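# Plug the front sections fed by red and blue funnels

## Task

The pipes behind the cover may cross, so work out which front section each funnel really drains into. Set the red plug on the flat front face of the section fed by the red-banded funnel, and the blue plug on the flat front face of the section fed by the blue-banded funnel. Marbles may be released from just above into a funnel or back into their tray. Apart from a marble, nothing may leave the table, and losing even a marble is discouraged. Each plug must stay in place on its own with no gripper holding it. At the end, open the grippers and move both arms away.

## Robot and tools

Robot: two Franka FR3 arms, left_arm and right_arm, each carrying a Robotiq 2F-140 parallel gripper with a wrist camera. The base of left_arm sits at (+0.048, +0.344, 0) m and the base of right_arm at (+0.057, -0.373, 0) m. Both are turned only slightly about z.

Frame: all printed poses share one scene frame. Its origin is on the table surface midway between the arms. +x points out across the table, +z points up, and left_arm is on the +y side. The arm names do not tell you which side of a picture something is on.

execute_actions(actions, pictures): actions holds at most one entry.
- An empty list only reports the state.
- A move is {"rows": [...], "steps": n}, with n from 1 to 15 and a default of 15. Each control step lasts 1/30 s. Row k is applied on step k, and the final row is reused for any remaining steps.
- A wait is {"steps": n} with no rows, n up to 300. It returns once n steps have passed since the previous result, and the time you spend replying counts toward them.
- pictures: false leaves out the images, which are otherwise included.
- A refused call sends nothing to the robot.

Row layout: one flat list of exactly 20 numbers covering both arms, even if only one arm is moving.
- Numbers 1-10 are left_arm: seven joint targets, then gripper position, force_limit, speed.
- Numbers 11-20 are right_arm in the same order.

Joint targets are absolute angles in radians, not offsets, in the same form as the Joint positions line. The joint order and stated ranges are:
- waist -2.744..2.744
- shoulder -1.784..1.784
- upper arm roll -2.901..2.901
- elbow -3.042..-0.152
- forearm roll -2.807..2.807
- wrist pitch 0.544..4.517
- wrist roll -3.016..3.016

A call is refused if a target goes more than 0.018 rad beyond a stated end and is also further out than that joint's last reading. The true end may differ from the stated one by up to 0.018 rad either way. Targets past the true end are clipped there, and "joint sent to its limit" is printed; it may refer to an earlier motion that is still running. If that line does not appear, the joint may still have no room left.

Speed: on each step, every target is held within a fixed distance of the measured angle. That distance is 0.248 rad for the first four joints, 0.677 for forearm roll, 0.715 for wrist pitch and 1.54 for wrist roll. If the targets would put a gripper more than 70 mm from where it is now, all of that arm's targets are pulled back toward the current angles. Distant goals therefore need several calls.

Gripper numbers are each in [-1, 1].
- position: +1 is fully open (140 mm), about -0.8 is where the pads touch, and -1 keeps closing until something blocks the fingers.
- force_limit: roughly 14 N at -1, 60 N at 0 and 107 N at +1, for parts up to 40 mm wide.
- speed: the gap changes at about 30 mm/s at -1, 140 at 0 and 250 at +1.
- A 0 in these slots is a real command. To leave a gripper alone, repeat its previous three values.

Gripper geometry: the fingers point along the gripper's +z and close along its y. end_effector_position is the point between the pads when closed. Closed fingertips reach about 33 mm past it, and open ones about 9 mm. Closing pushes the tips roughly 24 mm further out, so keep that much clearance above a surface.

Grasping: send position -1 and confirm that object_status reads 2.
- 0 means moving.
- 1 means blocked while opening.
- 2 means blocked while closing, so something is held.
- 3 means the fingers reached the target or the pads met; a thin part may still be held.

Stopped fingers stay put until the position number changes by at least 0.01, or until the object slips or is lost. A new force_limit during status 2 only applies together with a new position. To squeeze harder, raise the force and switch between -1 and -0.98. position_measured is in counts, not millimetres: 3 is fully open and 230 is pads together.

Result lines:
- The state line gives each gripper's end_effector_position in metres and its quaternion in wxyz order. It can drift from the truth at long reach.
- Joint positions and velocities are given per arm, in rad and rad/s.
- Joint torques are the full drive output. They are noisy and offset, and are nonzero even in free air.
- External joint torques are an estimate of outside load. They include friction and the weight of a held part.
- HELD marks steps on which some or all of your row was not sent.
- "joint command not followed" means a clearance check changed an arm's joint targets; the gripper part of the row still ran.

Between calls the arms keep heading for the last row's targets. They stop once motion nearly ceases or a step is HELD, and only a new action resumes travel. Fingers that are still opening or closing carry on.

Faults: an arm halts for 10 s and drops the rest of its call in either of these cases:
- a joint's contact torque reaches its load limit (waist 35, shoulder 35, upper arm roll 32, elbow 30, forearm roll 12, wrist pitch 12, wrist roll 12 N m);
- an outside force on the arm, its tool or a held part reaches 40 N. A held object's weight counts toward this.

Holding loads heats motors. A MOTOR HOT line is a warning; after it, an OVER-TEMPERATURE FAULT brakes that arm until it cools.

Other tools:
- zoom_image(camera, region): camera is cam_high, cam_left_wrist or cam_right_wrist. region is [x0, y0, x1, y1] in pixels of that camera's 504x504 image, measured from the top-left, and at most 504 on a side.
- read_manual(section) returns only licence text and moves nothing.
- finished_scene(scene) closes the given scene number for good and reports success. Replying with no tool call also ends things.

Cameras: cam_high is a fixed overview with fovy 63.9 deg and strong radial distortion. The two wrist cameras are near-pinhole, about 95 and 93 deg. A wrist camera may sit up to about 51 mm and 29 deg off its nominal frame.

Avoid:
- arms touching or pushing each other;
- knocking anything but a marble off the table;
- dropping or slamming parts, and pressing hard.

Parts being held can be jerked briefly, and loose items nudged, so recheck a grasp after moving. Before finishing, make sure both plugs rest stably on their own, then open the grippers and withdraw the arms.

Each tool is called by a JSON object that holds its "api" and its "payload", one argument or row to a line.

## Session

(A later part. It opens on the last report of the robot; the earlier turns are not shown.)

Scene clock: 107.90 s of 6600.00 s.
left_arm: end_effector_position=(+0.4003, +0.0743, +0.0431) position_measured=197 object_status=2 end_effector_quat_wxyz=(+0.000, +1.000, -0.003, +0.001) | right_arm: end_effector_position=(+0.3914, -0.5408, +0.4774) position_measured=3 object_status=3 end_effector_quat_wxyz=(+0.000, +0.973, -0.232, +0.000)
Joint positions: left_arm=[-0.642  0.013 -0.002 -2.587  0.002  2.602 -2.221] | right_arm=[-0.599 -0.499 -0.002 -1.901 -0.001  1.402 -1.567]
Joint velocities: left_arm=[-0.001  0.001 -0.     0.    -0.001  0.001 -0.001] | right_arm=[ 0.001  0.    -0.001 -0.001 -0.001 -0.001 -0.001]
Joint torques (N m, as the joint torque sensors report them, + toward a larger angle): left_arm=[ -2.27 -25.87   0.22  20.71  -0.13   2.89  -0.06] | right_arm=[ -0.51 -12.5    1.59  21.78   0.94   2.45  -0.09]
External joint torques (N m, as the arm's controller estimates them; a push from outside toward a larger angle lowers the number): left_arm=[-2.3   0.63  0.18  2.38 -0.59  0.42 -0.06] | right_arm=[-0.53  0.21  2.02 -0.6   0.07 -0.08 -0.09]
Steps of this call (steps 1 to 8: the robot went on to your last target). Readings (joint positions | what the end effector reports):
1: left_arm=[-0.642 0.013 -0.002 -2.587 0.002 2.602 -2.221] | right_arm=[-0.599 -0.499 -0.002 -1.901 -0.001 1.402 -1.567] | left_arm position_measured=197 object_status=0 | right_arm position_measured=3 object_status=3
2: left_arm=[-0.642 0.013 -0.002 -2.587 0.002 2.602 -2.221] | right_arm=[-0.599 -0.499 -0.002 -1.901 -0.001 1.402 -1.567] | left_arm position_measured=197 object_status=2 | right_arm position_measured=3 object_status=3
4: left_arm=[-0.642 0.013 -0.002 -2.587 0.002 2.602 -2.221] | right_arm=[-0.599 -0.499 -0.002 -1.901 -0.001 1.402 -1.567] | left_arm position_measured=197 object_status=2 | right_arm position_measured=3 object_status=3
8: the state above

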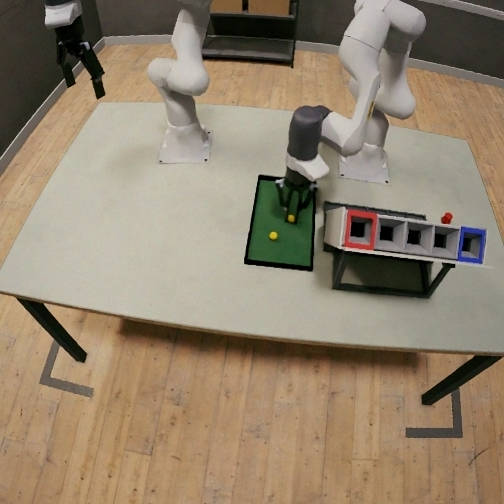

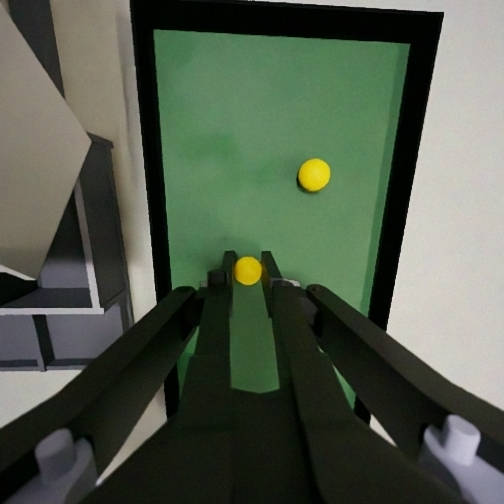

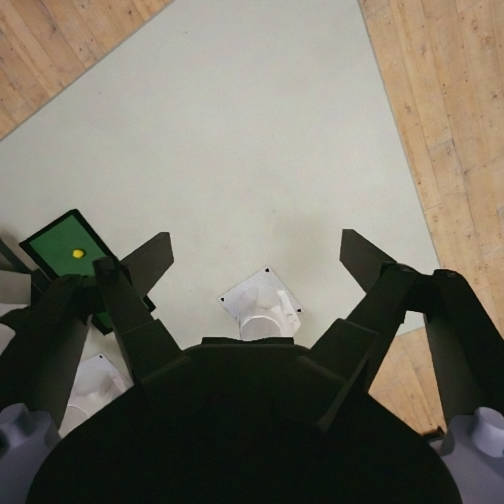

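{"api": "execute_actions", "payload": {
  "actions": [
    {"rows":[[-0.644,-0.03,0,-2.58,0,2.5,-2.225,-1,-0.6,-0.3,-0.6,-0.5,0,-1.9,0,1.4,-1.571,1,0,0],[-0.644,-0.08,0,-2.57,0,2.42,-2.225,-1,-0.6,-0.3,-0.6,-0.5,0,-1.9,0,1.4,-1.571,1,0,0],[-0.644,-0.122,0,-2.557,0,2.35,-2.225,-1,-0.6,-0.3,-0.6,-0.5,0,-1.9,0,1.4,-1.571,1,0,0],[-0.644,-0.18,0,-2.51,0,2.25,-2.225,-1,-0.6,-0.3,-0.6,-0.5,0,-1.9,0,1.4,-1.571,1,0,0],[-0.644,-0.24,0,-2.46,0,2.1,-2.225,-1,-0.6,-0.3,-0.6,-0.5,0,-1.9,0,1.4,-1.571,1,0,0],[-0.644,-0.29,0,-2.4,0,2.0,-2.225,-1,-0.6,-0.3,-0.6,-0.5,0,-1.9,0,1.4,-1.571,1,0,0],[-0.644,-0.337,0,-2.35,0,1.9,-2.2,-1,-0.6,-0.3,-0.6,-0.5,0,-1.9,0,1.4,-1.571,1,0,0],[-0.644,-0.37,0,-2.25,0,1.8,-2.15,-1,-0.6,-0.3,-0.6,-0.5,0,-1.9,0,1.4,-1.571,1,0,0],[-0.64,-0.39,0,-2.1,0,1.6,-2.1,-1,-0.6,-0.3,-0.6,-0.5,0,-1.9,0,1.4,-1.571,1,0,0],[-0.6,-0.4,0,-1.85,0,1.45,-2.0,-1,-0.6,-0.3,-0.6,-0.5,0,-1.9,0,1.4,-1.571,1,0,0]]}
  ],
  "pictures": false
}}

{"api": "execute_actions", "payload": {
  "actions": [
    {"rows":[[-0.55,-0.4,0,-1.8,0,1.42,-1.9,-1,-0.6,-0.3,-0.6,-0.5,0,-1.9,0,1.4,-1.571,1,0,0],[-0.55,-0.4,0,-1.8,0,1.42,-1.9,-1,-0.6,-0.3,-0.6,-0.5,0,-1.9,0,1.4,-1.571,1,0,0],[-0.5,-0.38,0,-1.75,0,1.42,-1.8,-1,-0.6,-0.3,-0.6,-0.5,0,-1.9,0,1.4,-1.571,1,0,0],[-0.45,-0.36,0,-1.7,0,1.42,-1.7,-1,-0.6,-0.3,-0.6,-0.5,0,-1.9,0,1.4,-1.571,1,0,0],[0.2,-0.15,0,-1.55,0,1.42,-1.38,-1,-0.6,-0.3,-0.6,-0.5,0,-1.9,0,1.4,-1.571,1,0,0]]}
  ],
  "pictures": false
}}

{"api": "execute_actions", "payload": {
  "actions": [
    {"rows":[[0.25,0.0,0,-1.38,0,1.44,-1.3,-1,-0.6,-0.3,-0.6,-0.5,0,-1.9,0,1.4,-1.571,1,0,0],[0.25,0.0,0,-1.38,0,1.44,-1.3,-1,-0.6,-0.3,-0.6,-0.5,0,-1.9,0,1.4,-1.571,1,0,0],[0.25,0.0,0,-1.38,0,1.44,-1.3,-1,-0.6,-0.3,-0.6,-0.5,0,-1.9,0,1.4,-1.571,1,0,0],[0.25,0.0,0,-1.38,0,1.44,-1.3,-1,-0.6,-0.3,-0.6,-0.5,0,-1.9,0,1.4,-1.571,1,0,0],[0.3,0.18,0,-1.2,0,1.465,-1.264,-1,-0.6,-0.3,-0.6,-0.5,0,-1.9,0,1.4,-1.571,1,0,0],[0.3,0.18,0,-1.2,0,1.465,-1.264,-1,-0.6,-0.3,-0.6,-0.5,0,-1.9,0,1.4,-1.571,1,0,0],[0.3,0.18,0,-1.2,0,1.465,-1.264,-1,-0.6,-0.3,-0.6,-0.5,0,-1.9,0,1.4,-1.571,1,0,0],[0.3,0.18,0,-1.2,0,1.465,-1.264,-1,-0.6,-0.3,-0.6,-0.5,0,-1.9,0,1.4,-1.571,1,0,0],[0.317,0.25,0,-1.14,0,1.465,-1.264,-1,-0.6,-0.3,-0.6,-0.5,0,-1.9,0,1.4,-1.571,1,0,0],[0.317,0.3,0,-1.11,0,1.465,-1.264,-1,-0.6,-0.3,-0.6,-0.5,0,-1.9,0,1.4,-1.571,1,0,0],[0.317,0.34,0,-1.085,0,1.465,-1.264,-1,-0.6,-0.3,-0.6,-0.5,0,-1.9,0,1.4,-1.571,1,0,0],[0.317,0.38,0,-1.085,0,1.465,-1.264,-1,-0.6,-0.3,-0.6,-0.5,0,-1.9,0,1.4,-1.571,1,0,0]]}
  ],
  "pictures": false
}}

{"api": "execute_actions", "payload": {
  "actions": [
    {"steps":20}
  ]
}}

Scene clock: 127.37 s of 6600.00 s.
left_arm: end_effector_position=(+0.4312, +0.0645, +0.3205) position_measured=197 object_status=2 end_effector_quat_wxyz=(+0.019, +0.999, -0.021, +0.029) | right_arm: end_effector_position=(+0.3914, -0.5408, +0.4774) position_measured=3 object_status=3 end_effector_quat_wxyz=(+0.000, +0.973, -0.232, +0.000)
Joint positions: left_arm=[-0.619 -0.339 -0.002 -2.188  0.002  1.92  -2.161] | right_arm=[-0.599 -0.499 -0.002 -1.901 -0.001  1.402 -1.567]
Joint velocities: left_arm=[ 0.087 -0.34   0.006  1.194 -0.    -1.298  0.252] | right_arm=[ 0.     0.001  0.    -0.     0.    -0.    -0.001]
Joint torques (N m, as the joint torque sensors report them, + toward a larger angle): left_arm=[  0.16 -19.72   0.71  21.89   0.54   1.32   0.29] | right_arm=[  0.39 -12.65   1.79  22.3    0.8    2.46  -0.04]
External joint torques (N m, as the arm's controller estimates them; a push from outside toward a larger angle lowers the number): left_arm=[ 0.8  -1.36  1.72  3.33 -0.33 -0.64  0.3 ] | right_arm=[ 0.36 -0.01  2.19 -0.03 -0.07 -0.06 -0.04]
Steps of this call (steps 1 to 15: the robot went on to your last target; steps 16 to 90: nothing new was sent; then 15.97 s passed at rest; steps 91 to 105: all 15 steps of this action). Readings (joint positions | what the end effector reports):
91: left_arm=[-0.642 0.006 -0.001 -2.587 0.002 2.585 -2.221] | right_arm=[-0.599 -0.499 -0.002 -1.901 -0.001 1.402 -1.567] | left_arm position_measured=197 object_status=2 | right_arm position_measured=3 object_status=3
92: left_arm=[-0.642 -0.012 -0.001 -2.586 0.002 2.555 -2.221] | right_arm=[-0.599 -0.499 -0.002 -1.901 -0.001 1.402 -1.567] | left_arm position_measured=197 object_status=2 | right_arm position_measured=3 object_status=3
94: left_arm=[-0.642 -0.074 -0.001 -2.569 0.002 2.468 -2.221] | right_arm=[-0.599 -0.499 -0.002 -1.901 -0.001 1.402 -1.567] | left_arm position_measured=197 object_status=2 | right_arm position_measured=3 object_status=3
98: left_arm=[-0.642 -0.211 -0.001 -2.452 0.002 2.278 -2.217] | right_arm=[-0.599 -0.499 -0.002 -1.901 -0.001 1.402 -1.567] | left_arm position_measured=197 object_status=2 | right_arm position_measured=3 object_status=3
105: the state above

Scene clock: 127.87 s of 6600.00 s.
left_arm: end_effector_position=(+0.5567, +0.2815, +0.4789) position_measured=197 object_status=2 end_effector_quat_wxyz=(+0.006, +0.998, +0.034, +0.044) | right_arm: end_effector_position=(+0.3914, -0.5408, +0.4774) position_measured=3 object_status=3 end_effector_quat_wxyz=(+0.000, +0.973, -0.232, +0.000)
Joint positions: left_arm=[-0.107 -0.176 -0.005 -1.622  0.001  1.536 -1.761] | right_arm=[-0.599 -0.499 -0.002 -1.901 -0.001  1.402 -1.567]
Joint velocities: left_arm=[ 1.168  0.138  0.101  0.404 -0.001 -0.301  0.632] | right_arm=[-0.     0.    -0.     0.002 -0.     0.     0.001]
Joint torques (N m, as the joint torque sensors report them, + toward a larger angle): left_arm=[ -3.21 -24.86  -3.64  25.15   0.73   1.49   0.37] | right_arm=[ -0.69 -12.44   1.52  22.35   0.96   2.43   0.04]
External joint torques (N m, as the arm's controller estimates them; a push from outside toward a larger angle lowers the number): left_arm=[ 1.11  1.06  0.49  3.84 -0.13 -0.67  0.37] | right_arm=[-0.65  0.24  2.02 -0.05  0.1  -0.1   0.04]
Steps of this call (steps 1 to 15: all 15 steps of this action). Readings (joint positions | what the end effector reports):
1: left_arm=[-0.611 -0.349 -0.004 -2.146 0.002 1.874 -2.147] | right_arm=[-0.599 -0.499 -0.002 -1.901 -0.001 1.402 -1.567] | left_arm position_measured=197 object_status=2 | right_arm position_measured=3 object_status=3
2: left_arm=[-0.601 -0.357 -0.004 -2.103 0.002 1.829 -2.134] | right_arm=[-0.599 -0.499 -0.002 -1.901 -0.001 1.402 -1.567] | left_arm position_measured=197 object_status=2 | right_arm position_measured=3 object_status=3
4: left_arm=[-0.563 -0.363 -0.008 -2.007 0.002 1.748 -2.089] | right_arm=[-0.599 -0.499 -0.002 -1.901 -0.001 1.402 -1.567] | left_arm position_measured=197 object_status=2 | right_arm position_measured=3 object_status=3
8: left_arm=[-0.398 -0.264 -0.013 -1.811 0.001 1.641 -1.941] | right_arm=[-0.599 -0.499 -0.002 -1.901 -0.001 1.402 -1.567] | left_arm position_measured=197 object_status=2 | right_arm position_measured=3 object_status=3
15: the state above

Scene clock: 128.37 s of 6600.00 s.
left_arm: end_effector_position=(+0.6692, +0.5400, +0.4120) position_measured=197 object_status=2 end_effector_quat_wxyz=(-0.004, +0.996, +0.083, +0.011) | right_arm: end_effector_position=(+0.3914, -0.5408, +0.4774) position_measured=3 object_status=3 end_effector_quat_wxyz=(+0.000, +0.973, -0.232, +0.000)
Joint positions: left_arm=[ 0.311  0.344  0.005 -1.113  0.     1.48  -1.432] | right_arm=[-0.599 -0.499 -0.002 -1.901 -0.001  1.402 -1.567]
Joint velocities: left_arm=[ 0.14   0.802 -0.001  0.141 -0.001 -0.086  0.541] | right_arm=[-0.     0.     0.     0.     0.001 -0.001  0.   ]
Joint torques (N m, as the joint torque sensors report them, + toward a larger angle): left_arm=[ -3.92 -60.31  -3.65  34.4    0.59   2.42   0.55] | right_arm=[ -0.54 -12.4    1.33  21.92   1.     2.33  -0.09]
External joint torques (N m, as the arm's controller estimates them; a push from outside toward a larger angle lowers the number): left_arm=[ 1.11  0.83 -0.19  3.32  0.06 -0.46  0.56] | right_arm=[-0.56  0.27  1.75 -0.41  0.13 -0.19 -0.09]
Steps of this call (steps 1 to 15: all 15 steps of this action). Readings (joint positions | what the end effector reports):
1: left_arm=[-0.066 -0.156 -0.004 -1.585 0.000 1.525 -1.737] | right_arm=[-0.599 -0.499 -0.002 -1.901 -0.001 1.402 -1.567] | left_arm position_measured=197 object_status=2 | right_arm position_measured=3 object_status=3
2: left_arm=[-0.026 -0.132 -0.003 -1.548 0.000 1.519 -1.715] | right_arm=[-0.599 -0.499 -0.002 -1.901 -0.001 1.402 -1.567] | left_arm position_measured=197 object_status=2 | right_arm position_measured=3 object_status=3
4: left_arm=[0.054 -0.092 -0.003 -1.494 0.000 1.507 -1.671] | right_arm=[-0.599 -0.499 -0.002 -1.901 -0.001 1.402 -1.567] | left_arm position_measured=197 object_status=2 | right_arm position_measured=3 object_status=3
8: left_arm=[0.191 0.048 -0.001 -1.331 0.000 1.495 -1.585] | right_arm=[-0.599 -0.499 -0.002 -1.901 -0.001 1.402 -1.567] | left_arm position_measured=197 object_status=2 | right_arm position_measured=3 object_status=3
15: the state above

Scene clock: 129.03 s of 6600.00 s.
left_arm: end_effector_position=(+0.6726, +0.5429, +0.4000) position_measured=197 object_status=2 end_effector_quat_wxyz=(-0.001, +1.000, +0.012, +0.001) | right_arm: end_effector_position=(+0.3914, -0.5408, +0.4774) position_measured=3 object_status=3 end_effector_quat_wxyz=(+0.000, +0.973, -0.232, +0.000)
Joint positions: left_arm=[ 0.316  0.38   0.002 -1.086  0.     1.468 -1.286] | right_arm=[-0.599 -0.499 -0.002 -1.901 -0.001  1.402 -1.567]
Joint velocities: left_arm=[ 0.    -0.    -0.001 -0.     0.    -0.001  0.061] | right_arm=[ 0.001  0.     0.001 -0.001  0.     0.    -0.001]
Joint torques (N m, as the joint torque sensors report them, + toward a larger angle): left_arm=[  0.42 -43.79  -1.05  25.13   0.59   2.19   0.35] | right_arm=[ -0.67 -11.92   1.21  22.42   0.93   2.41  -0.05]
External joint torques (N m, as the arm's controller estimates them; a push from outside toward a larger angle lowers the number): left_arm=[ 0.44 -0.74 -1.41  2.14 -0.26 -0.35  0.35] | right_arm=[-0.7   0.74  1.62  0.1   0.06 -0.11 -0.05]
Steps of this call (steps 1 to 20: the robot went on to your last target). Readings (joint positions | what the end effector reports):
1: left_arm=[0.314 0.366 0.005 -1.110 0.000 1.477 -1.415] | right_arm=[-0.599 -0.499 -0.002 -1.901 -0.001 1.402 -1.567] | left_arm position_measured=197 object_status=2 | right_arm position_measured=3 object_status=3
2: left_arm=[0.316 0.381 0.005 -1.108 0.000 1.474 -1.400] | right_arm=[-0.599 -0.499 -0.002 -1.901 -0.001 1.402 -1.567] | left_arm position_measured=197 object_status=2 | right_arm position_measured=3 object_status=3
4: left_arm=[0.316 0.393 0.004 -1.104 0.000 1.471 -1.374] | right_arm=[-0.599 -0.499 -0.002 -1.901 -0.001 1.402 -1.567] | left_arm position_measured=197 object_status=2 | right_arm position_measured=3 object_status=3
8: left_arm=[0.316 0.387 0.002 -1.092 0.000 1.469 -1.336] | right_arm=[-0.599 -0.499 -0.002 -1.901 -0.001 1.402 -1.567] | left_arm position_measured=197 object_status=2 | right_arm position_measured=3 object_status=3
20: the state above

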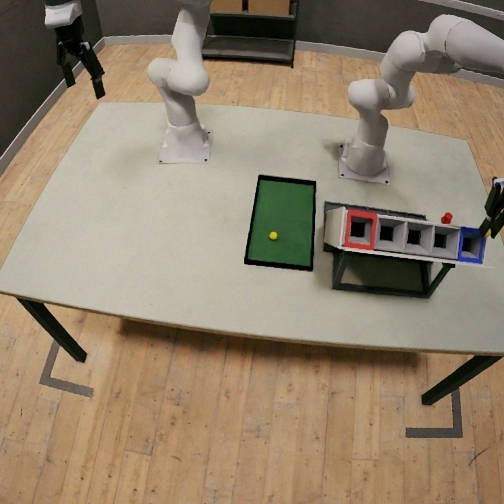

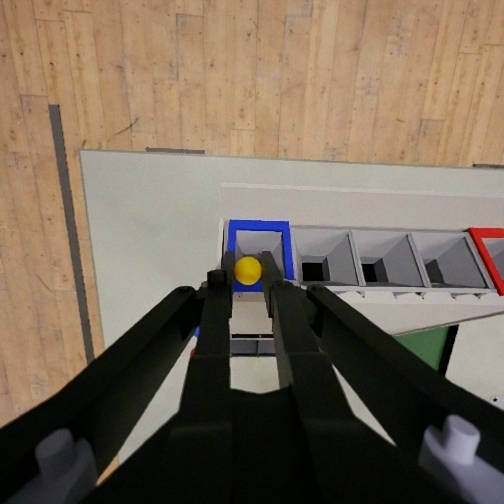

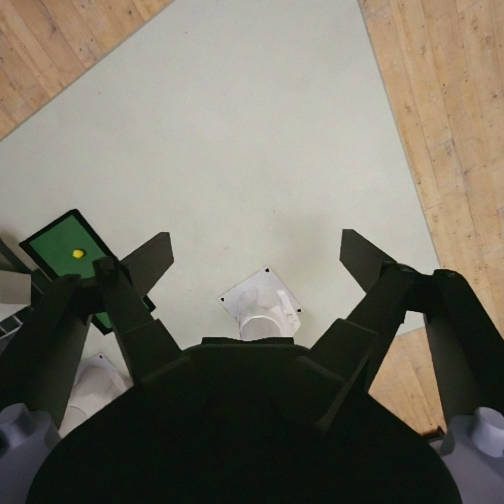

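{"api": "execute_actions", "payload": {
  "actions": [
    {"rows":[[0.29,0.36,0,-1.14,0,1.52,-1.291,-1,-0.6,-0.3,-0.6,-0.5,0,-1.9,0,1.4,-1.571,1,0,0],[0.29,0.36,0,-1.14,0,1.52,-1.291,-1,-0.6,-0.3,-0.6,-0.5,0,-1.9,0,1.4,-1.571,1,0,0],[0.29,0.34,0,-1.19,0,1.558,-1.291,-1,-0.6,-0.3,-0.6,-0.5,0,-1.9,0,1.4,-1.571,1,0,0],[0.29,0.34,0,-1.19,0,1.558,-1.291,-1,-0.6,-0.3,-0.6,-0.5,0,-1.9,0,1.4,-1.571,1,0,0],[0.29,0.324,0,-1.234,0,1.558,-1.291,-1,-0.6,-0.3,-0.6,-0.5,0,-1.9,0,1.4,-1.571,1,0,0]]}
  ],
  "pictures": false
}}

{"api": "execute_actions", "payload": {
  "actions": [
    {"rows":[[0.29,0.324,0,-1.234,0,1.558,-1.291,-0.2,-0.6,0,-0.6,-0.5,0,-1.9,0,1.4,-1.571,1,0,0]],"steps":12}
  ]
}}

{"api": "execute_actions", "payload": {
  "actions": [
    {"rows":[[0.3,0.15,0,-1.27,0,1.5,-1.2,0.1,-0.6,0,-0.6,-0.5,0,-1.9,0,1.4,-1.571,1,0,0],[0.3,0.15,0,-1.27,0,1.5,-1.2,0.1,-0.6,0,-0.6,-0.5,0,-1.9,0,1.4,-1.571,1,0,0],[0.3,0.15,0,-1.27,0,1.5,-1.2,0.1,-0.6,0,-0.6,-0.5,0,-1.9,0,1.4,-1.571,1,0,0],[0.3,0.15,0,-1.27,0,1.5,-1.2,0.1,-0.6,0,-0.6,-0.5,0,-1.9,0,1.4,-1.571,1,0,0],[0.45,-0.1,0,-1.5,0,1.5,-1.0,0.1,-0.6,0,-0.6,-0.5,0,-1.9,0,1.4,-1.571,1,0,0],[0.45,-0.1,0,-1.5,0,1.5,-1.0,0.1,-0.6,0,-0.6,-0.5,0,-1.9,0,1.4,-1.571,1,0,0],[0.45,-0.1,0,-1.5,0,1.5,-1.0,0.1,-0.6,0,-0.6,-0.5,0,-1.9,0,1.4,-1.571,1,0,0],[0.45,-0.1,0,-1.5,0,1.5,-1.0,0.1,-0.6,0,-0.6,-0.5,0,-1.9,0,1.4,-1.571,1,0,0],[0.8,-0.45,0,-1.95,0,1.55,-0.75,0.1,-0.6,0,-0.6,-0.5,0,-1.9,0,1.4,-1.571,1,0,0]]}
  ],
  "pictures": false
}}

{"api": "execute_actions", "payload": {
  "actions": [
    {"rows":[[0.85,-0.46,0,-2.0,0,1.7,-0.674,0.1,-0.6,0,-0.6,-0.5,0,-1.9,0,1.4,-1.571,1,0,0],[0.85,-0.46,0,-2.05,0,1.75,-0.674,0.1,-0.6,0,-0.6,-0.5,0,-1.9,0,1.4,-1.571,1,0,0],[0.88,-0.47,0,-2.1,0,1.8,-0.674,0.1,-0.6,0,-0.6,-0.5,0,-1.9,0,1.4,-1.571,1,0,0],[0.907,-0.47,0,-2.2,0,1.9,-0.674,0.1,-0.6,0,-0.6,-0.5,0,-1.9,0,1.4,-1.571,1,0,0],[0.907,-0.47,0,-2.3,0,2.0,-0.674,0.1,-0.6,0,-0.6,-0.5,0,-1.9,0,1.4,-1.571,1,0,0],[0.907,-0.432,0,-2.568,0,2.136,-0.674,0.1,-0.6,0,-0.6,-0.5,0,-1.9,0,1.4,-1.571,1,0,0]]}
  ],
  "pictures": false
}}

{"api": "execute_actions", "payload": {
  "actions": [
    {"steps":30}
  ]
}}

Scene clock: 147.77 s of 6600.00 s.
left_arm: end_effector_position=(+0.6698, +0.5234, +0.3728) position_measured=197 object_status=2 end_effector_quat_wxyz=(+0.001, +1.000, -0.004, -0.005) | right_arm: end_effector_position=(+0.3914, -0.5408, +0.4774) position_measured=3 object_status=3 end_effector_quat_wxyz=(+0.000, +0.973, -0.232, +0.000)
Joint positions: left_arm=[ 0.291  0.328 -0.    -1.232  0.     1.549 -1.283] | right_arm=[-0.599 -0.499 -0.002 -1.901 -0.001  1.402 -1.567]
Joint velocities: left_arm=[-0.001 -0.018 -0.    -0.     0.002  0.037 -0.012] | right_arm=[-0.001 -0.002  0.     0.001  0.    -0.     0.   ]
Joint torques (N m, as the joint torque sensors report them, + toward a larger angle): left_arm=[ -0.23 -43.1    0.25  25.6    0.65   2.81  -0.12] | right_arm=[ -0.25 -12.21   1.2   21.57   0.96   2.43  -0.02]
External joint torques (N m, as the arm's controller estimates them; a push from outside toward a larger angle lowers the number): left_arm=[-0.21 -1.06 -0.04  1.98 -0.21  0.3  -0.12] | right_arm=[-0.18  0.56  1.74 -0.85  0.11 -0.1  -0.02]
Steps of this call (steps 1 to 30: the robot went on to your last target; steps 31 to 90: nothing new was sent; then 15.23 s passed at rest; steps 91 to 105: all 15 steps of this action). Readings (joint positions | what the end effector reports):
91: left_arm=[0.313 0.373 0.004 -1.100 0.000 1.477 -1.270] | right_arm=[-0.599 -0.499 -0.002 -1.901 -0.001 1.402 -1.567] | left_arm position_measured=197 object_status=2 | right_arm position_measured=3 object_status=3
92: left_arm=[0.308 0.369 0.004 -1.113 0.000 1.484 -1.272] | right_arm=[-0.599 -0.499 -0.002 -1.901 -0.001 1.402 -1.567] | left_arm position_measured=197 object_status=2 | right_arm position_measured=3 object_status=3
94: left_arm=[0.298 0.353 0.002 -1.153 0.000 1.507 -1.275] | right_arm=[-0.599 -0.499 -0.002 -1.901 -0.001 1.402 -1.567] | left_arm position_measured=197 object_status=2 | right_arm position_measured=3 object_status=3
98: left_arm=[0.291 0.333 -0.000 -1.218 0.000 1.533 -1.279] | right_arm=[-0.599 -0.499 -0.002 -1.901 -0.001 1.402 -1.567] | left_arm position_measured=197 object_status=2 | right_arm position_measured=3 object_status=3
105: the state above

Scene clock: 148.17 s of 6600.00 s.
left_arm: end_effector_position=(+0.6714, +0.5239, +0.3743) position_measured=154 object_status=0 end_effector_quat_wxyz=(+0.000, +1.000, -0.002, -0.002) | right_arm: end_effector_position=(+0.3914, -0.5408, +0.4774) position_measured=3 object_status=3 end_effector_quat_wxyz=(+0.000, +0.973, -0.232, +0.000)
Joint positions: left_arm=[ 0.291  0.326 -0.    -1.232  0.     1.555 -1.286] | right_arm=[-0.599 -0.499 -0.002 -1.901 -0.001  1.402 -1.567]
Joint velocities: left_arm=[-0.     0.001  0.    -0.001  0.001  0.003 -0.004] | right_arm=[ 0.    -0.     0.001 -0.001 -0.001  0.    -0.001]
Joint torques (N m, as the joint torque sensors report them, + toward a larger angle): left_arm=[ -0.72 -43.04   0.44  23.96   0.65   3.    -0.06] | right_arm=[ -0.92 -12.33   1.46  21.38   0.98   2.39   0.02]
External joint torques (N m, as the arm's controller estimates them; a push from outside toward a larger angle lowers the number): left_arm=[-0.84 -1.17  0.04  0.44 -0.22  0.48 -0.06] | right_arm=[-0.96  0.37  1.84 -0.97  0.11 -0.13  0.03]
Steps of this call (steps 1 to 12: all 12 steps of this action). Readings (joint positions | what the end effector reports):
1: left_arm=[0.291 0.327 -0.000 -1.232 0.000 1.550 -1.284] | right_arm=[-0.599 -0.499 -0.002 -1.901 -0.001 1.402 -1.567] | left_arm position_measured=197 object_status=0 | right_arm position_measured=3 object_status=3
2: left_arm=[0.291 0.327 -0.000 -1.232 0.000 1.551 -1.284] | right_arm=[-0.599 -0.499 -0.002 -1.901 -0.001 1.402 -1.567] | left_arm position_measured=195 object_status=0 | right_arm position_measured=3 object_status=3
4: left_arm=[0.291 0.326 -0.000 -1.232 0.000 1.553 -1.285] | right_arm=[-0.599 -0.499 -0.002 -1.901 -0.001 1.402 -1.567] | left_arm position_measured=175 object_status=0 | right_arm position_measured=3 object_status=3
8: left_arm=[0.291 0.326 -0.000 -1.232 0.000 1.554 -1.285] | right_arm=[-0.599 -0.499 -0.002 -1.901 -0.001 1.402 -1.567] | left_arm position_measured=154 object_status=0 | right_arm position_measured=3 object_status=3
12: the state above

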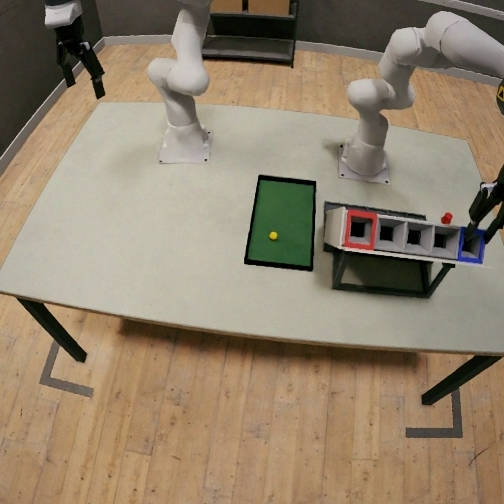

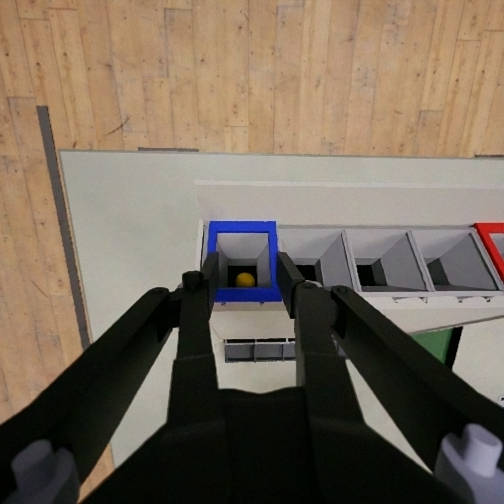

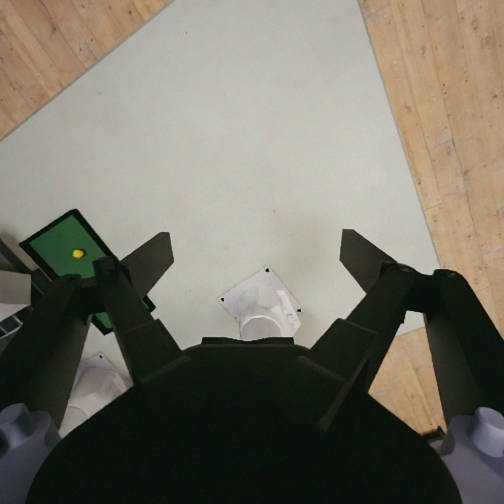

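Scene clock: 148.67 s of 6600.00 s.
left_arm: end_effector_position=(+0.4581, +0.6319, +0.4912) position_measured=117 object_status=3 end_effector_quat_wxyz=(-0.030, +0.997, +0.057, +0.048) | right_arm: end_effector_position=(+0.3914, -0.5408, +0.4774) position_measured=3 object_status=3 end_effector_quat_wxyz=(+0.000, +0.973, -0.232, +0.000)
Joint positions: left_arm=[ 0.624 -0.223 -0.002 -1.646 -0.001  1.535 -1.074] | right_arm=[-0.599 -0.499 -0.002 -1.901 -0.001  1.402 -1.567]
Joint velocities: left_arm=[ 1.034 -1.179  0.126 -1.184 -0.002  0.001  0.532] | right_arm=[-0.    -0.    -0.     0.001 -0.     0.001  0.   ]
Joint torques (N m, as the joint torque sensors report them, + toward a larger angle): left_arm=[ -4.21 -19.81  -5.9   28.09   0.83   3.8    0.54] | right_arm=[ -0.91 -12.64   1.27  21.59   0.8    2.43  -0.06]
External joint torques (N m, as the arm's controller estimates them; a push from outside toward a larger angle lowers the number): left_arm=[ 1.71 -0.6   0.95  0.94  0.28  0.24  0.53] | right_arm=[-0.89  0.08  1.74 -0.79 -0.06 -0.09 -0.06]
Steps of this call (steps 1 to 15: all 15 steps of this action). Readings (joint positions | what the end effector reports):
1: left_arm=[0.291 0.311 -0.001 -1.249 0.000 1.549 -1.280] | right_arm=[-0.599 -0.499 -0.002 -1.901 -0.001 1.402 -1.567] | left_arm position_measured=154 object_status=0 | right_arm position_measured=3 object_status=3
2: left_arm=[0.292 0.285 -0.001 -1.262 0.000 1.540 -1.275] | right_arm=[-0.599 -0.499 -0.002 -1.901 -0.001 1.402 -1.567] | left_arm position_measured=148 object_status=0 | right_arm position_measured=3 object_status=3
4: left_arm=[0.295 0.226 -0.001 -1.271 0.000 1.528 -1.262] | right_arm=[-0.599 -0.499 -0.002 -1.901 -0.001 1.402 -1.567] | left_arm position_measured=132 object_status=0 | right_arm position_measured=3 object_status=3
8: left_arm=[0.375 0.045 -0.009 -1.401 -0.001 1.521 -1.203] | right_arm=[-0.599 -0.499 -0.002 -1.901 -0.001 1.402 -1.567] | left_arm position_measured=117 object_status=0 | right_arm position_measured=3 object_status=3
15: the state above

Scene clock: 149.17 s of 6600.00 s.
left_arm: end_effector_position=(+0.3058, +0.6658, +0.2421) position_measured=117 object_status=3 end_effector_quat_wxyz=(-0.000, +0.998, +0.062, +0.001) | right_arm: end_effector_position=(+0.3914, -0.5408, +0.4774) position_measured=3 object_status=3 end_effector_quat_wxyz=(+0.000, +0.973, -0.232, +0.000)
Joint positions: left_arm=[ 0.901 -0.433  0.005 -2.457 -0.     2.026 -0.8  ] | right_arm=[-0.599 -0.499 -0.002 -1.901 -0.001  1.402 -1.567]
Joint velocities: left_arm=[ 0.049  0.039 -0.037 -1.5   -0.     0.607  0.405] | right_arm=[-0.001 -0.    -0.001 -0.002 -0.001 -0.    -0.001]
Joint torques (N m, as the joint torque sensors report them, + toward a larger angle): left_arm=[  1.1  -18.21  -1.43  32.51   0.64   3.83   0.44] | right_arm=[ -0.62 -11.38   0.88  21.62   1.04   2.41  -0.04]
External joint torques (N m, as the arm's controller estimates them; a push from outside toward a larger angle lowers the number): left_arm=[ 1.1   0.73 -1.06  0.99 -0.09  0.43  0.45] | right_arm=[-0.6   1.35  1.36 -0.74  0.19 -0.11 -0.04]
Steps of this call (steps 1 to 15: all 15 steps of this action). Readings (joint positions | what the end effector reports):
1: left_arm=[0.666 -0.267 -0.002 -1.694 -0.001 1.551 -1.050] | right_arm=[-0.599 -0.499 -0.002 -1.901 -0.001 1.402 -1.567] | left_arm position_measured=117 object_status=3 | right_arm position_measured=3 object_status=3
2: left_arm=[0.711 -0.316 -0.001 -1.751 -0.001 1.579 -1.021] | right_arm=[-0.599 -0.499 -0.002 -1.901 -0.001 1.402 -1.567] | left_arm position_measured=117 object_status=3 | right_arm position_measured=3 object_status=3
4: left_arm=[0.798 -0.402 0.003 -1.873 -0.001 1.653 -0.965] | right_arm=[-0.599 -0.499 -0.002 -1.901 -0.001 1.402 -1.567] | left_arm position_measured=117 object_status=3 | right_arm position_measured=3 object_status=3
8: left_arm=[0.879 -0.447 0.013 -2.093 -0.000 1.851 -0.886] | right_arm=[-0.599 -0.499 -0.002 -1.901 -0.001 1.402 -1.567] | left_arm position_measured=117 object_status=3 | right_arm position_measured=3 object_status=3
15: the state above

Scene clock: 150.17 s of 6600.00 s.
left_arm: end_effector_position=(+0.2966, +0.6552, +0.1995) position_measured=117 object_status=3 end_effector_quat_wxyz=(+0.002, +1.000, +0.004, -0.001) | right_arm: end_effector_position=(+0.3914, -0.5408, +0.4774) position_measured=3 object_status=3 end_effector_quat_wxyz=(+0.000, +0.973, -0.232, +0.000)
Joint positions: left_arm=[ 0.905 -0.43   0.002 -2.567 -0.     2.133 -0.683] | right_arm=[-0.599 -0.499 -0.002 -1.901 -0.001  1.402 -1.567]
Joint velocities: left_arm=[-0.    -0.    -0.002  0.     0.     0.002  0.015] | right_arm=[-0.    -0.001 -0.     0.    -0.001  0.     0.001]
Joint torques (N m, as the joint torque sensors report them, + toward a larger angle): left_arm=[  1.83 -17.39  -1.6   24.35   0.6    2.89   0.38] | right_arm=[ -0.4  -12.29   1.3   22.54   0.98   2.38  -0.07]
External joint torques (N m, as the arm's controller estimates them; a push from outside toward a larger angle lowers the number): left_arm=[ 1.91 -1.21 -1.1   0.85 -0.1   0.37  0.38] | right_arm=[-0.41  0.49  1.73  0.1   0.12 -0.15 -0.07]
Steps of this call (steps 1 to 30: the robot went on to your last target). Readings (joint positions | what the end effector reports):
1: left_arm=[0.902 -0.429 0.004 -2.499 -0.000 2.043 -0.788] | right_arm=[-0.599 -0.499 -0.002 -1.901 -0.001 1.402 -1.567] | left_arm position_measured=117 object_status=3 | right_arm position_measured=3 object_status=3
2: left_arm=[0.903 -0.426 0.003 -2.529 -0.000 2.057 -0.776] | right_arm=[-0.599 -0.499 -0.002 -1.901 -0.001 1.402 -1.567] | left_arm position_measured=117 object_status=3 | right_arm position_measured=3 object_status=3
4: left_arm=[0.904 -0.423 0.003 -2.558 -0.000 2.078 -0.757] | right_arm=[-0.599 -0.499 -0.002 -1.901 -0.001 1.402 -1.567] | left_arm position_measured=117 object_status=3 | right_arm position_measured=3 object_status=3
8: left_arm=[0.905 -0.427 0.002 -2.567 -0.000 2.107 -0.729] | right_arm=[-0.599 -0.499 -0.002 -1.901 -0.001 1.402 -1.567] | left_arm position_measured=117 object_status=3 | right_arm position_measured=3 object_status=3
30: the state above

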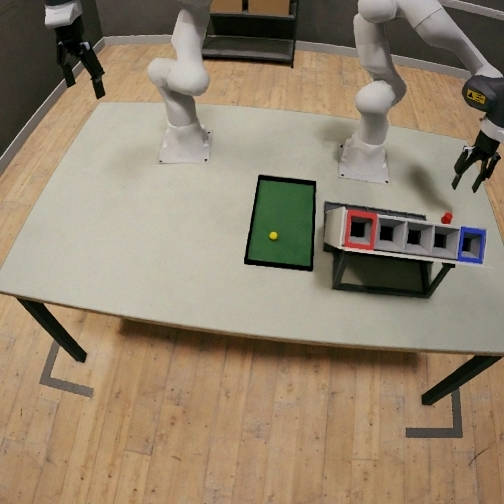

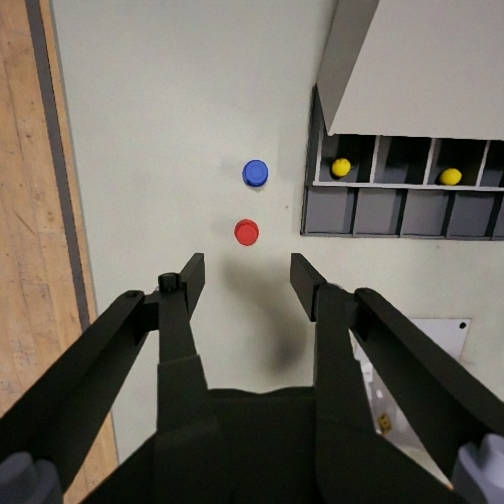

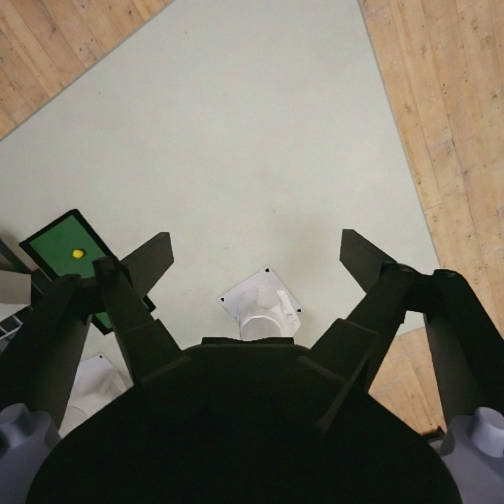

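{"api": "zoom_image", "payload": {
  "camera": "cam_left_wrist",
  "region": [220, 120, 504, 260]
}}

{"api": "zoom_image", "payload": {
  "camera": "cam_high",
  "region": [400, 185, 480, 245]
}}

Region (220, 120, 504, 260) of cam_left_wrist's 504x504 image, scaled by 1.775, with more detail than that image has; it fills the top 248 rows of this view, and the rest is white.

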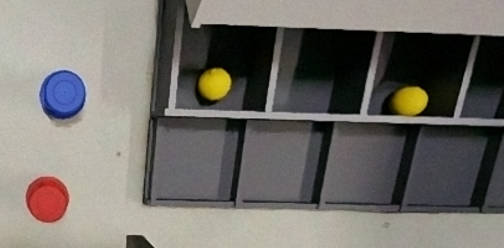

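Region (400, 185, 480, 245) of cam_high's 504x504 image, scaled by 6.300, with more detail than that image has; it fills the top 378 rows of this view, and the rest is white.

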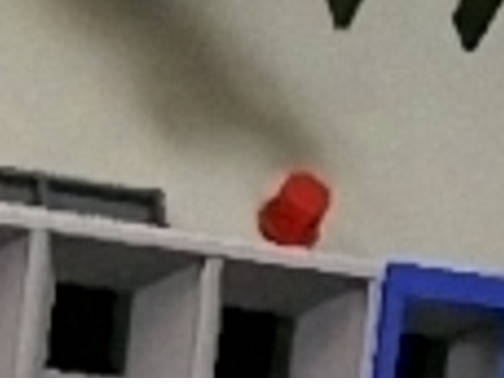

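{"api": "execute_actions", "payload": {
  "actions": [
    {"rows":[[0.89,-0.41,0,-2.585,0,2.25,-0.701,-0.05,-0.6,0,-0.6,-0.5,0,-1.9,0,1.4,-1.571,1,0,0],[0.88,-0.385,0,-2.6,0,2.3,-0.701,-0.05,-0.6,0,-0.6,-0.5,0,-1.9,0,1.4,-1.571,1,0,0],[0.88,-0.36,0,-2.62,0,2.35,-0.701,-0.05,-0.6,0,-0.6,-0.5,0,-1.9,0,1.4,-1.571,1,0,0],[0.88,-0.335,0,-2.635,0,2.385,-0.701,-0.05,-0.6,0,-0.6,-0.5,0,-1.9,0,1.4,-1.571,1,0,0],[0.88,-0.31,0,-2.65,0,2.385,-0.701,-0.05,-0.6,0,-0.6,-0.5,0,-1.9,0,1.4,-1.571,1,0,0],[0.88,-0.285,0,-2.665,0,2.383,-0.701,-0.05,-0.6,0,-0.6,-0.5,0,-1.9,0,1.4,-1.571,1,0,0]]}
  ],
  "pictures": false
}}

{"api": "execute_actions", "payload": {
  "actions": [
    {"steps":12}
  ]
}}

Scene clock: 159.67 s of 6600.00 s.
left_arm: end_effector_position=(+0.3028, +0.6481, +0.1178) position_measured=135 object_status=3 end_effector_quat_wxyz=(+0.007, +1.000, -0.002, -0.006) | right_arm: end_effector_position=(+0.3914, -0.5408, +0.4774) position_measured=3 object_status=3 end_effector_quat_wxyz=(+0.000, +0.973, -0.232, +0.000)
Joint positions: left_arm=[ 0.882 -0.285  0.001 -2.666 -0.     2.363 -0.693] | right_arm=[-0.599 -0.499 -0.002 -1.901 -0.001  1.402 -1.567]
Joint velocities: left_arm=[ 0.     0.002 -0.     0.     0.001  0.104 -0.01 ] | right_arm=[-0.    -0.     0.    -0.001 -0.001 -0.001 -0.   ]
Joint torques (N m, as the joint torque sensors report them, + toward a larger angle): left_arm=[ -1.14 -19.37  -1.34  23.96   0.6    2.85  -0.15] | right_arm=[ -0.66 -11.5    1.9   21.7    1.     2.39  -0.01]
External joint torques (N m, as the arm's controller estimates them; a push from outside toward a larger angle lowers the number): left_arm=[-1.18 -0.44 -1.12  2.84  0.03  0.43 -0.15] | right_arm=[-0.69  1.13  2.3  -0.59  0.13 -0.12 -0.01]
Steps of this call (steps 1 to 15: the robot went on to your last target; steps 16 to 90: nothing new was sent; then 6.00 s passed at rest; steps 91 to 105: all 15 steps of this action). Readings (joint positions | what the end effector reports):
91: left_arm=[0.902 -0.428 0.002 -2.570 -0.000 2.152 -0.680] | right_arm=[-0.599 -0.499 -0.002 -1.901 -0.001 1.402 -1.567] | left_arm position_measured=117 object_status=0 | right_arm position_measured=3 object_status=3
92: left_arm=[0.897 -0.420 0.002 -2.576 -0.000 2.179 -0.682] | right_arm=[-0.599 -0.499 -0.002 -1.901 -0.001 1.402 -1.567] | left_arm position_measured=123 object_status=0 | right_arm position_measured=3 object_status=3
94: left_arm=[0.888 -0.388 0.001 -2.597 -0.000 2.242 -0.685] | right_arm=[-0.599 -0.499 -0.002 -1.901 -0.001 1.402 -1.567] | left_arm position_measured=135 object_status=0 | right_arm position_measured=3 object_status=3
98: left_arm=[0.883 -0.303 0.001 -2.652 -0.000 2.317 -0.689] | right_arm=[-0.599 -0.499 -0.002 -1.901 -0.001 1.402 -1.567] | left_arm position_measured=135 object_status=0 | right_arm position_measured=3 object_status=3
105: the state above

Scene clock: 160.07 s of 6600.00 s.
left_arm: end_effector_position=(+0.3060, +0.6519, +0.1191) position_measured=135 object_status=3 end_effector_quat_wxyz=(+0.001, +1.000, -0.001, -0.001) | right_arm: end_effector_position=(+0.3914, -0.5408, +0.4774) position_measured=3 object_status=3 end_effector_quat_wxyz=(+0.000, +0.973, -0.232, +0.000)
Joint positions: left_arm=[ 0.882 -0.285  0.001 -2.666 -0.     2.379 -0.696] | right_arm=[-0.599 -0.499 -0.002 -1.901 -0.001  1.402 -1.567]
Joint velocities: left_arm=[-0.     0.    -0.002  0.    -0.     0.009 -0.003] | right_arm=[ 0.    -0.    -0.001  0.     0.002 -0.001  0.002]
Joint torques (N m, as the joint torque sensors report them, + toward a larger angle): left_arm=[ -1.94 -19.03  -1.51  24.07   0.55   2.82  -0.02] | right_arm=[ -0.38 -12.73   1.18  23.     0.99   2.4   -0.06]
External joint torques (N m, as the arm's controller estimates them; a push from outside toward a larger angle lowers the number): left_arm=[-1.87  0.02 -1.17  2.79 -0.02  0.31 -0.02] | right_arm=[-0.36 -0.02  1.66  0.61  0.13 -0.12 -0.06]
Steps of this call (steps 1 to 12: the robot went on to your last target). Readings (joint positions | what the end effector reports):
1: left_arm=[0.882 -0.285 0.001 -2.666 -0.000 2.366 -0.694] | right_arm=[-0.599 -0.499 -0.002 -1.901 -0.001 1.402 -1.567] | left_arm position_measured=135 object_status=3 | right_arm position_measured=3 object_status=3
2: left_arm=[0.882 -0.285 0.001 -2.666 -0.000 2.369 -0.694] | right_arm=[-0.599 -0.499 -0.002 -1.901 -0.001 1.402 -1.567] | left_arm position_measured=135 object_status=3 | right_arm position_measured=3 object_status=3
4: left_arm=[0.882 -0.285 0.001 -2.666 -0.000 2.373 -0.695] | right_arm=[-0.599 -0.499 -0.002 -1.901 -0.001 1.402 -1.567] | left_arm position_measured=135 object_status=3 | right_arm position_measured=3 object_status=3
8: left_arm=[0.882 -0.285 0.001 -2.666 -0.000 2.377 -0.695] | right_arm=[-0.599 -0.499 -0.002 -1.901 -0.001 1.402 -1.567] | left_arm position_measured=135 object_status=3 | right_arm position_measured=3 object_status=3
12: the state above

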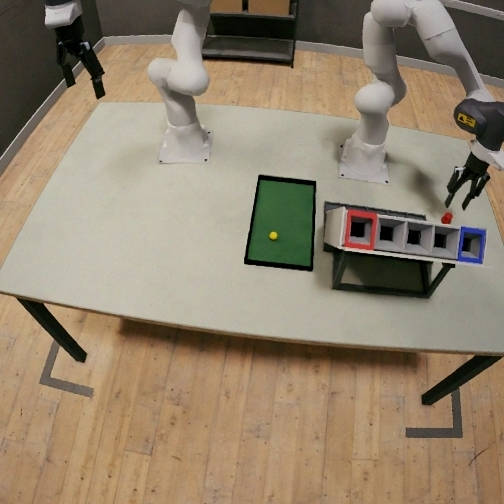

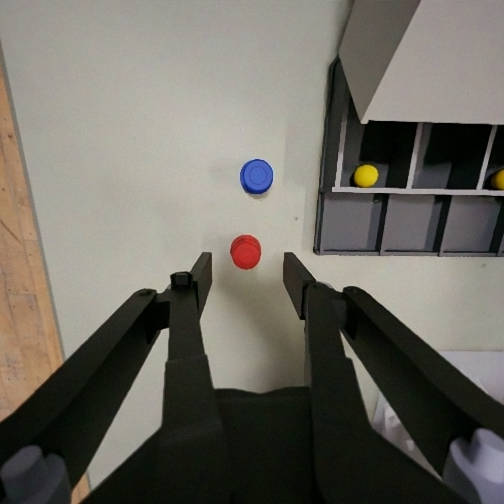

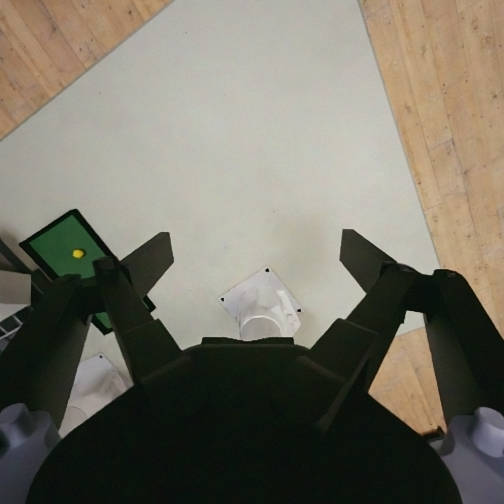

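{"api": "execute_actions", "payload": {
  "actions": [
    {"rows":[[0.88,-0.27,0,-2.67,0,2.48,-0.701,-0.05,-0.6,0,-0.6,-0.5,0,-1.9,0,1.4,-1.571,1,0,0],[0.88,-0.252,0,-2.675,0,2.52,-0.701,-0.05,-0.6,0,-0.6,-0.5,0,-1.9,0,1.4,-1.571,1,0,0],[0.88,-0.234,0,-2.681,0,2.55,-0.701,-0.05,-0.6,0,-0.6,-0.5,0,-1.9,0,1.4,-1.571,1,0,0],[0.88,-0.216,0,-2.686,0,2.58,-0.701,-0.05,-0.6,0,-0.6,-0.5,0,-1.9,0,1.4,-1.571,1,0,0],[0.88,-0.198,0,-2.692,0,2.6,-0.701,-0.05,-0.6,0,-0.6,-0.5,0,-1.9,0,1.4,-1.571,1,0,0],[0.88,-0.18,0,-2.697,0,2.608,-0.701,-0.05,-0.6,0,-0.6,-0.5,0,-1.9,0,1.4,-1.571,1,0,0],[0.88,-0.162,0,-2.702,0,2.608,-0.701,-0.05,-0.6,0,-0.6,-0.5,0,-1.9,0,1.4,-1.571,1,0,0],[0.88,-0.144,0,-2.707,0,2.608,-0.701,-0.05,-0.6,0,-0.6,-0.5,0,-1.9,0,1.4,-1.571,1,0,0],[0.88,-0.126,0,-2.712,0,2.608,-0.701,-0.05,-0.6,0,-0.6,-0.5,0,-1.9,0,1.4,-1.571,1,0,0],[0.88,-0.112,0,-2.715,0,2.608,-0.701,-0.05,-0.6,0,-0.6,-0.5,0,-1.9,0,1.4,-1.571,1,0,0]]}
  ],
  "pictures": false
}}

{"api": "execute_actions", "payload": {
  "actions": [
    {"rows":[[0.88,-0.112,0,-2.715,0,2.608,-0.701,-0.05,-0.4,-0.3,-0.6,-0.5,0,-1.9,0,1.4,-1.571,1,0,0],[0.88,-0.112,0,-2.715,0,2.608,-0.701,-0.05,-0.4,-0.3,-0.6,-0.5,0,-1.9,0,1.4,-1.571,1,0,0],[0.88,-0.112,0,-2.715,0,2.608,-0.701,-0.05,-0.4,-0.3,-0.6,-0.5,0,-1.9,0,1.4,-1.571,1,0,0],[0.88,-0.112,0,-2.715,0,2.608,-0.701,-1,-0.4,-0.3,-0.6,-0.5,0,-1.9,0,1.4,-1.571,1,0,0]]}
  ],
  "pictures": false
}}

{"api": "execute_actions", "payload": {
  "actions": [
    {"steps":12}
  ]
}}

Scene clock: 175.27 s of 6600.00 s.
left_arm: end_effector_position=(+0.3031, +0.6484, +0.0493) position_measured=135 object_status=3 end_effector_quat_wxyz=(+0.006, +1.000, -0.001, -0.005) | right_arm: end_effector_position=(+0.3914, -0.5408, +0.4774) position_measured=3 object_status=3 end_effector_quat_wxyz=(+0.000, +0.973, -0.232, +0.000)
Joint positions: left_arm=[ 0.882 -0.114  0.001 -2.716 -0.     2.587 -0.697] | right_arm=[-0.599 -0.499 -0.002 -1.901 -0.001  1.402 -1.567]
Joint velocities: left_arm=[-0.001  0.023 -0.001  0.002  0.001  0.103  0.001] | right_arm=[-0.001  0.    -0.    -0.    -0.002 -0.     0.001]
Joint torques (N m, as the joint torque sensors report them, + toward a larger angle): left_arm=[ -1.62 -23.44  -0.46  20.55   0.41   2.96  -0.05] | right_arm=[ -0.71 -12.69   1.39  22.67   1.02   2.55  -0.03]
External joint torques (N m, as the arm's controller estimates them; a push from outside toward a larger angle lowers the number): left_arm=[-1.55  0.37 -0.29  0.77 -0.03  0.31 -0.05] | right_arm=[-0.65 -0.04  1.91  0.32  0.17  0.03 -0.03]
Steps of this call (steps 1 to 30: the robot went on to your last target; steps 31 to 90: nothing new was sent; then 11.70 s passed at rest; steps 91 to 105: all 15 steps of this action). Readings (joint positions | what the end effector reports):
91: left_arm=[0.882 -0.282 0.001 -2.667 -0.000 2.396 -0.697] | right_arm=[-0.599 -0.499 -0.002 -1.901 -0.001 1.402 -1.567] | left_arm position_measured=135 object_status=3 | right_arm position_measured=3 object_status=3
92: left_arm=[0.882 -0.276 0.001 -2.668 -0.000 2.418 -0.697] | right_arm=[-0.599 -0.499 -0.002 -1.901 -0.001 1.402 -1.567] | left_arm position_measured=135 object_status=3 | right_arm position_measured=3 object_status=3
94: left_arm=[0.882 -0.253 0.001 -2.672 -0.000 2.466 -0.697] | right_arm=[-0.599 -0.499 -0.002 -1.901 -0.001 1.402 -1.567] | left_arm position_measured=135 object_status=3 | right_arm position_measured=3 object_status=3
98: left_arm=[0.882 -0.185 0.001 -2.692 -0.000 2.543 -0.697] | right_arm=[-0.599 -0.499 -0.002 -1.901 -0.001 1.402 -1.567] | left_arm position_measured=135 object_status=3 | right_arm position_measured=3 object_status=3
105: the state above

Scene clock: 175.77 s of 6600.00 s.
left_arm: end_effector_position=(+0.3066, +0.6526, +0.0508) position_measured=190 object_status=0 end_effector_quat_wxyz=(-0.001, +1.000, -0.001, +0.001) | right_arm: end_effector_position=(+0.3914, -0.5408, +0.4774) position_measured=3 object_status=3 end_effector_quat_wxyz=(+0.000, +0.973, -0.232, +0.000)
Joint positions: left_arm=[ 0.882 -0.113  0.001 -2.716 -0.     2.604 -0.697] | right_arm=[-0.599 -0.499 -0.002 -1.901 -0.001  1.402 -1.567]
Joint velocities: left_arm=[ 0.001 -0.001  0.     0.001 -0.    -0.     0.001] | right_arm=[-0.001  0.001 -0.001  0.001  0.001  0.    -0.   ]
Joint torques (N m, as the joint torque sensors report them, + toward a larger angle): left_arm=[ -1.6  -21.46  -1.47  20.28   0.37   3.14   0.04] | right_arm=[ -0.89 -12.56   1.99  21.9    1.     2.35  -0.05]
External joint torques (N m, as the arm's controller estimates them; a push from outside toward a larger angle lowers the number): left_arm=[-1.59  0.91 -1.35  1.75 -0.06  0.6   0.04] | right_arm=[-0.86  0.1   2.48 -0.46  0.14 -0.18 -0.05]
Steps of this call (steps 1 to 15: all 15 steps of this action). Readings (joint positions | what the end effector reports):
1: left_arm=[0.882 -0.113 0.001 -2.716 -0.000 2.590 -0.697] | right_arm=[-0.599 -0.499 -0.002 -1.901 -0.001 1.402 -1.567] | left_arm position_measured=135 object_status=3 | right_arm position_measured=3 object_status=3
2: left_arm=[0.882 -0.113 0.001 -2.716 -0.000 2.593 -0.697] | right_arm=[-0.599 -0.499 -0.002 -1.901 -0.001 1.402 -1.567] | left_arm position_measured=135 object_status=3 | right_arm position_measured=3 object_status=3
4: left_arm=[0.882 -0.113 0.001 -2.716 -0.000 2.597 -0.697] | right_arm=[-0.599 -0.499 -0.002 -1.901 -0.001 1.402 -1.567] | left_arm position_measured=135 object_status=0 | right_arm position_measured=3 object_status=3
8: left_arm=[0.882 -0.113 0.001 -2.716 -0.000 2.602 -0.697] | right_arm=[-0.599 -0.499 -0.002 -1.901 -0.001 1.402 -1.567] | left_arm position_measured=158 object_status=0 | right_arm position_measured=3 object_status=3
15: the state above

Scene clock: 176.17 s of 6600.00 s.
left_arm: end_effector_position=(+0.3066, +0.6526, +0.0508) position_measured=190 object_status=2 end_effector_quat_wxyz=(-0.001, +1.000, -0.001, +0.001) | right_arm: end_effector_position=(+0.3914, -0.5408, +0.4774) position_measured=3 object_status=3 end_effector_quat_wxyz=(+0.000, +0.973, -0.232, +0.000)
Joint positions: left_arm=[ 0.882 -0.113  0.001 -2.716 -0.     2.604 -0.697] | right_arm=[-0.599 -0.499 -0.002 -1.901 -0.001  1.402 -1.567]
Joint velocities: left_arm=[ 0.     0.001  0.001  0.     0.    -0.    -0.001] | right_arm=[ 0.001  0.001 -0.001  0.     0.001  0.001 -0.001]
Joint torques (N m, as the joint torque sensors report them, + toward a larger angle): left_arm=[ -1.45 -21.9   -0.8   20.67   0.39   3.1   -0.01] | right_arm=[ -1.09 -12.93   2.35  21.37   0.97   2.37   0.01]
External joint torques (N m, as the arm's controller estimates them; a push from outside toward a larger angle lowers the number): left_arm=[-1.55  0.35 -0.8   2.23 -0.03  0.58 -0.01] | right_arm=[-1.1  -0.2   2.79 -1.03  0.11 -0.16  0.01]
Steps of this call (steps 1 to 12: the robot went on to your last target). Readings (joint positions | what the end effector reports):
1: left_arm=[0.882 -0.113 0.001 -2.716 -0.000 2.604 -0.697] | right_arm=[-0.599 -0.499 -0.002 -1.901 -0.001 1.402 -1.567] | left_arm position_measured=190 object_status=0 | right_arm position_measured=3 object_status=3
2: left_arm=[0.882 -0.113 0.001 -2.716 -0.000 2.604 -0.697] | right_arm=[-0.599 -0.499 -0.002 -1.901 -0.001 1.402 -1.567] | left_arm position_measured=190 object_status=0 | right_arm position_measured=3 object_status=3
4: left_arm=[0.882 -0.113 0.001 -2.716 -0.000 2.604 -0.697] | right_arm=[-0.599 -0.499 -0.002 -1.901 -0.001 1.402 -1.567] | left_arm position_measured=190 object_status=2 | right_arm position_measured=3 object_status=3
8: left_arm=[0.882 -0.113 0.001 -2.716 -0.000 2.604 -0.697] | right_arm=[-0.599 -0.499 -0.002 -1.901 -0.001 1.402 -1.567] | left_arm position_measured=190 object_status=2 | right_arm position_measured=3 object_status=3
12: the state above

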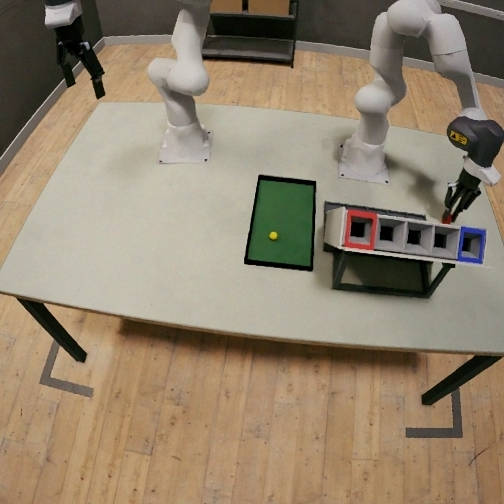

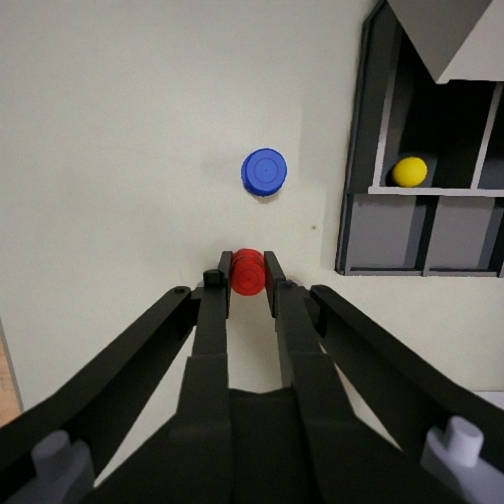

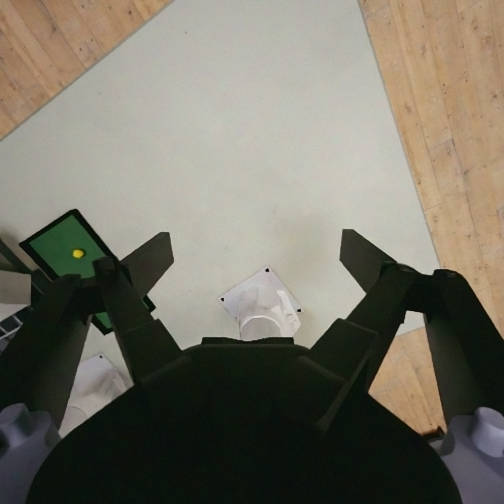

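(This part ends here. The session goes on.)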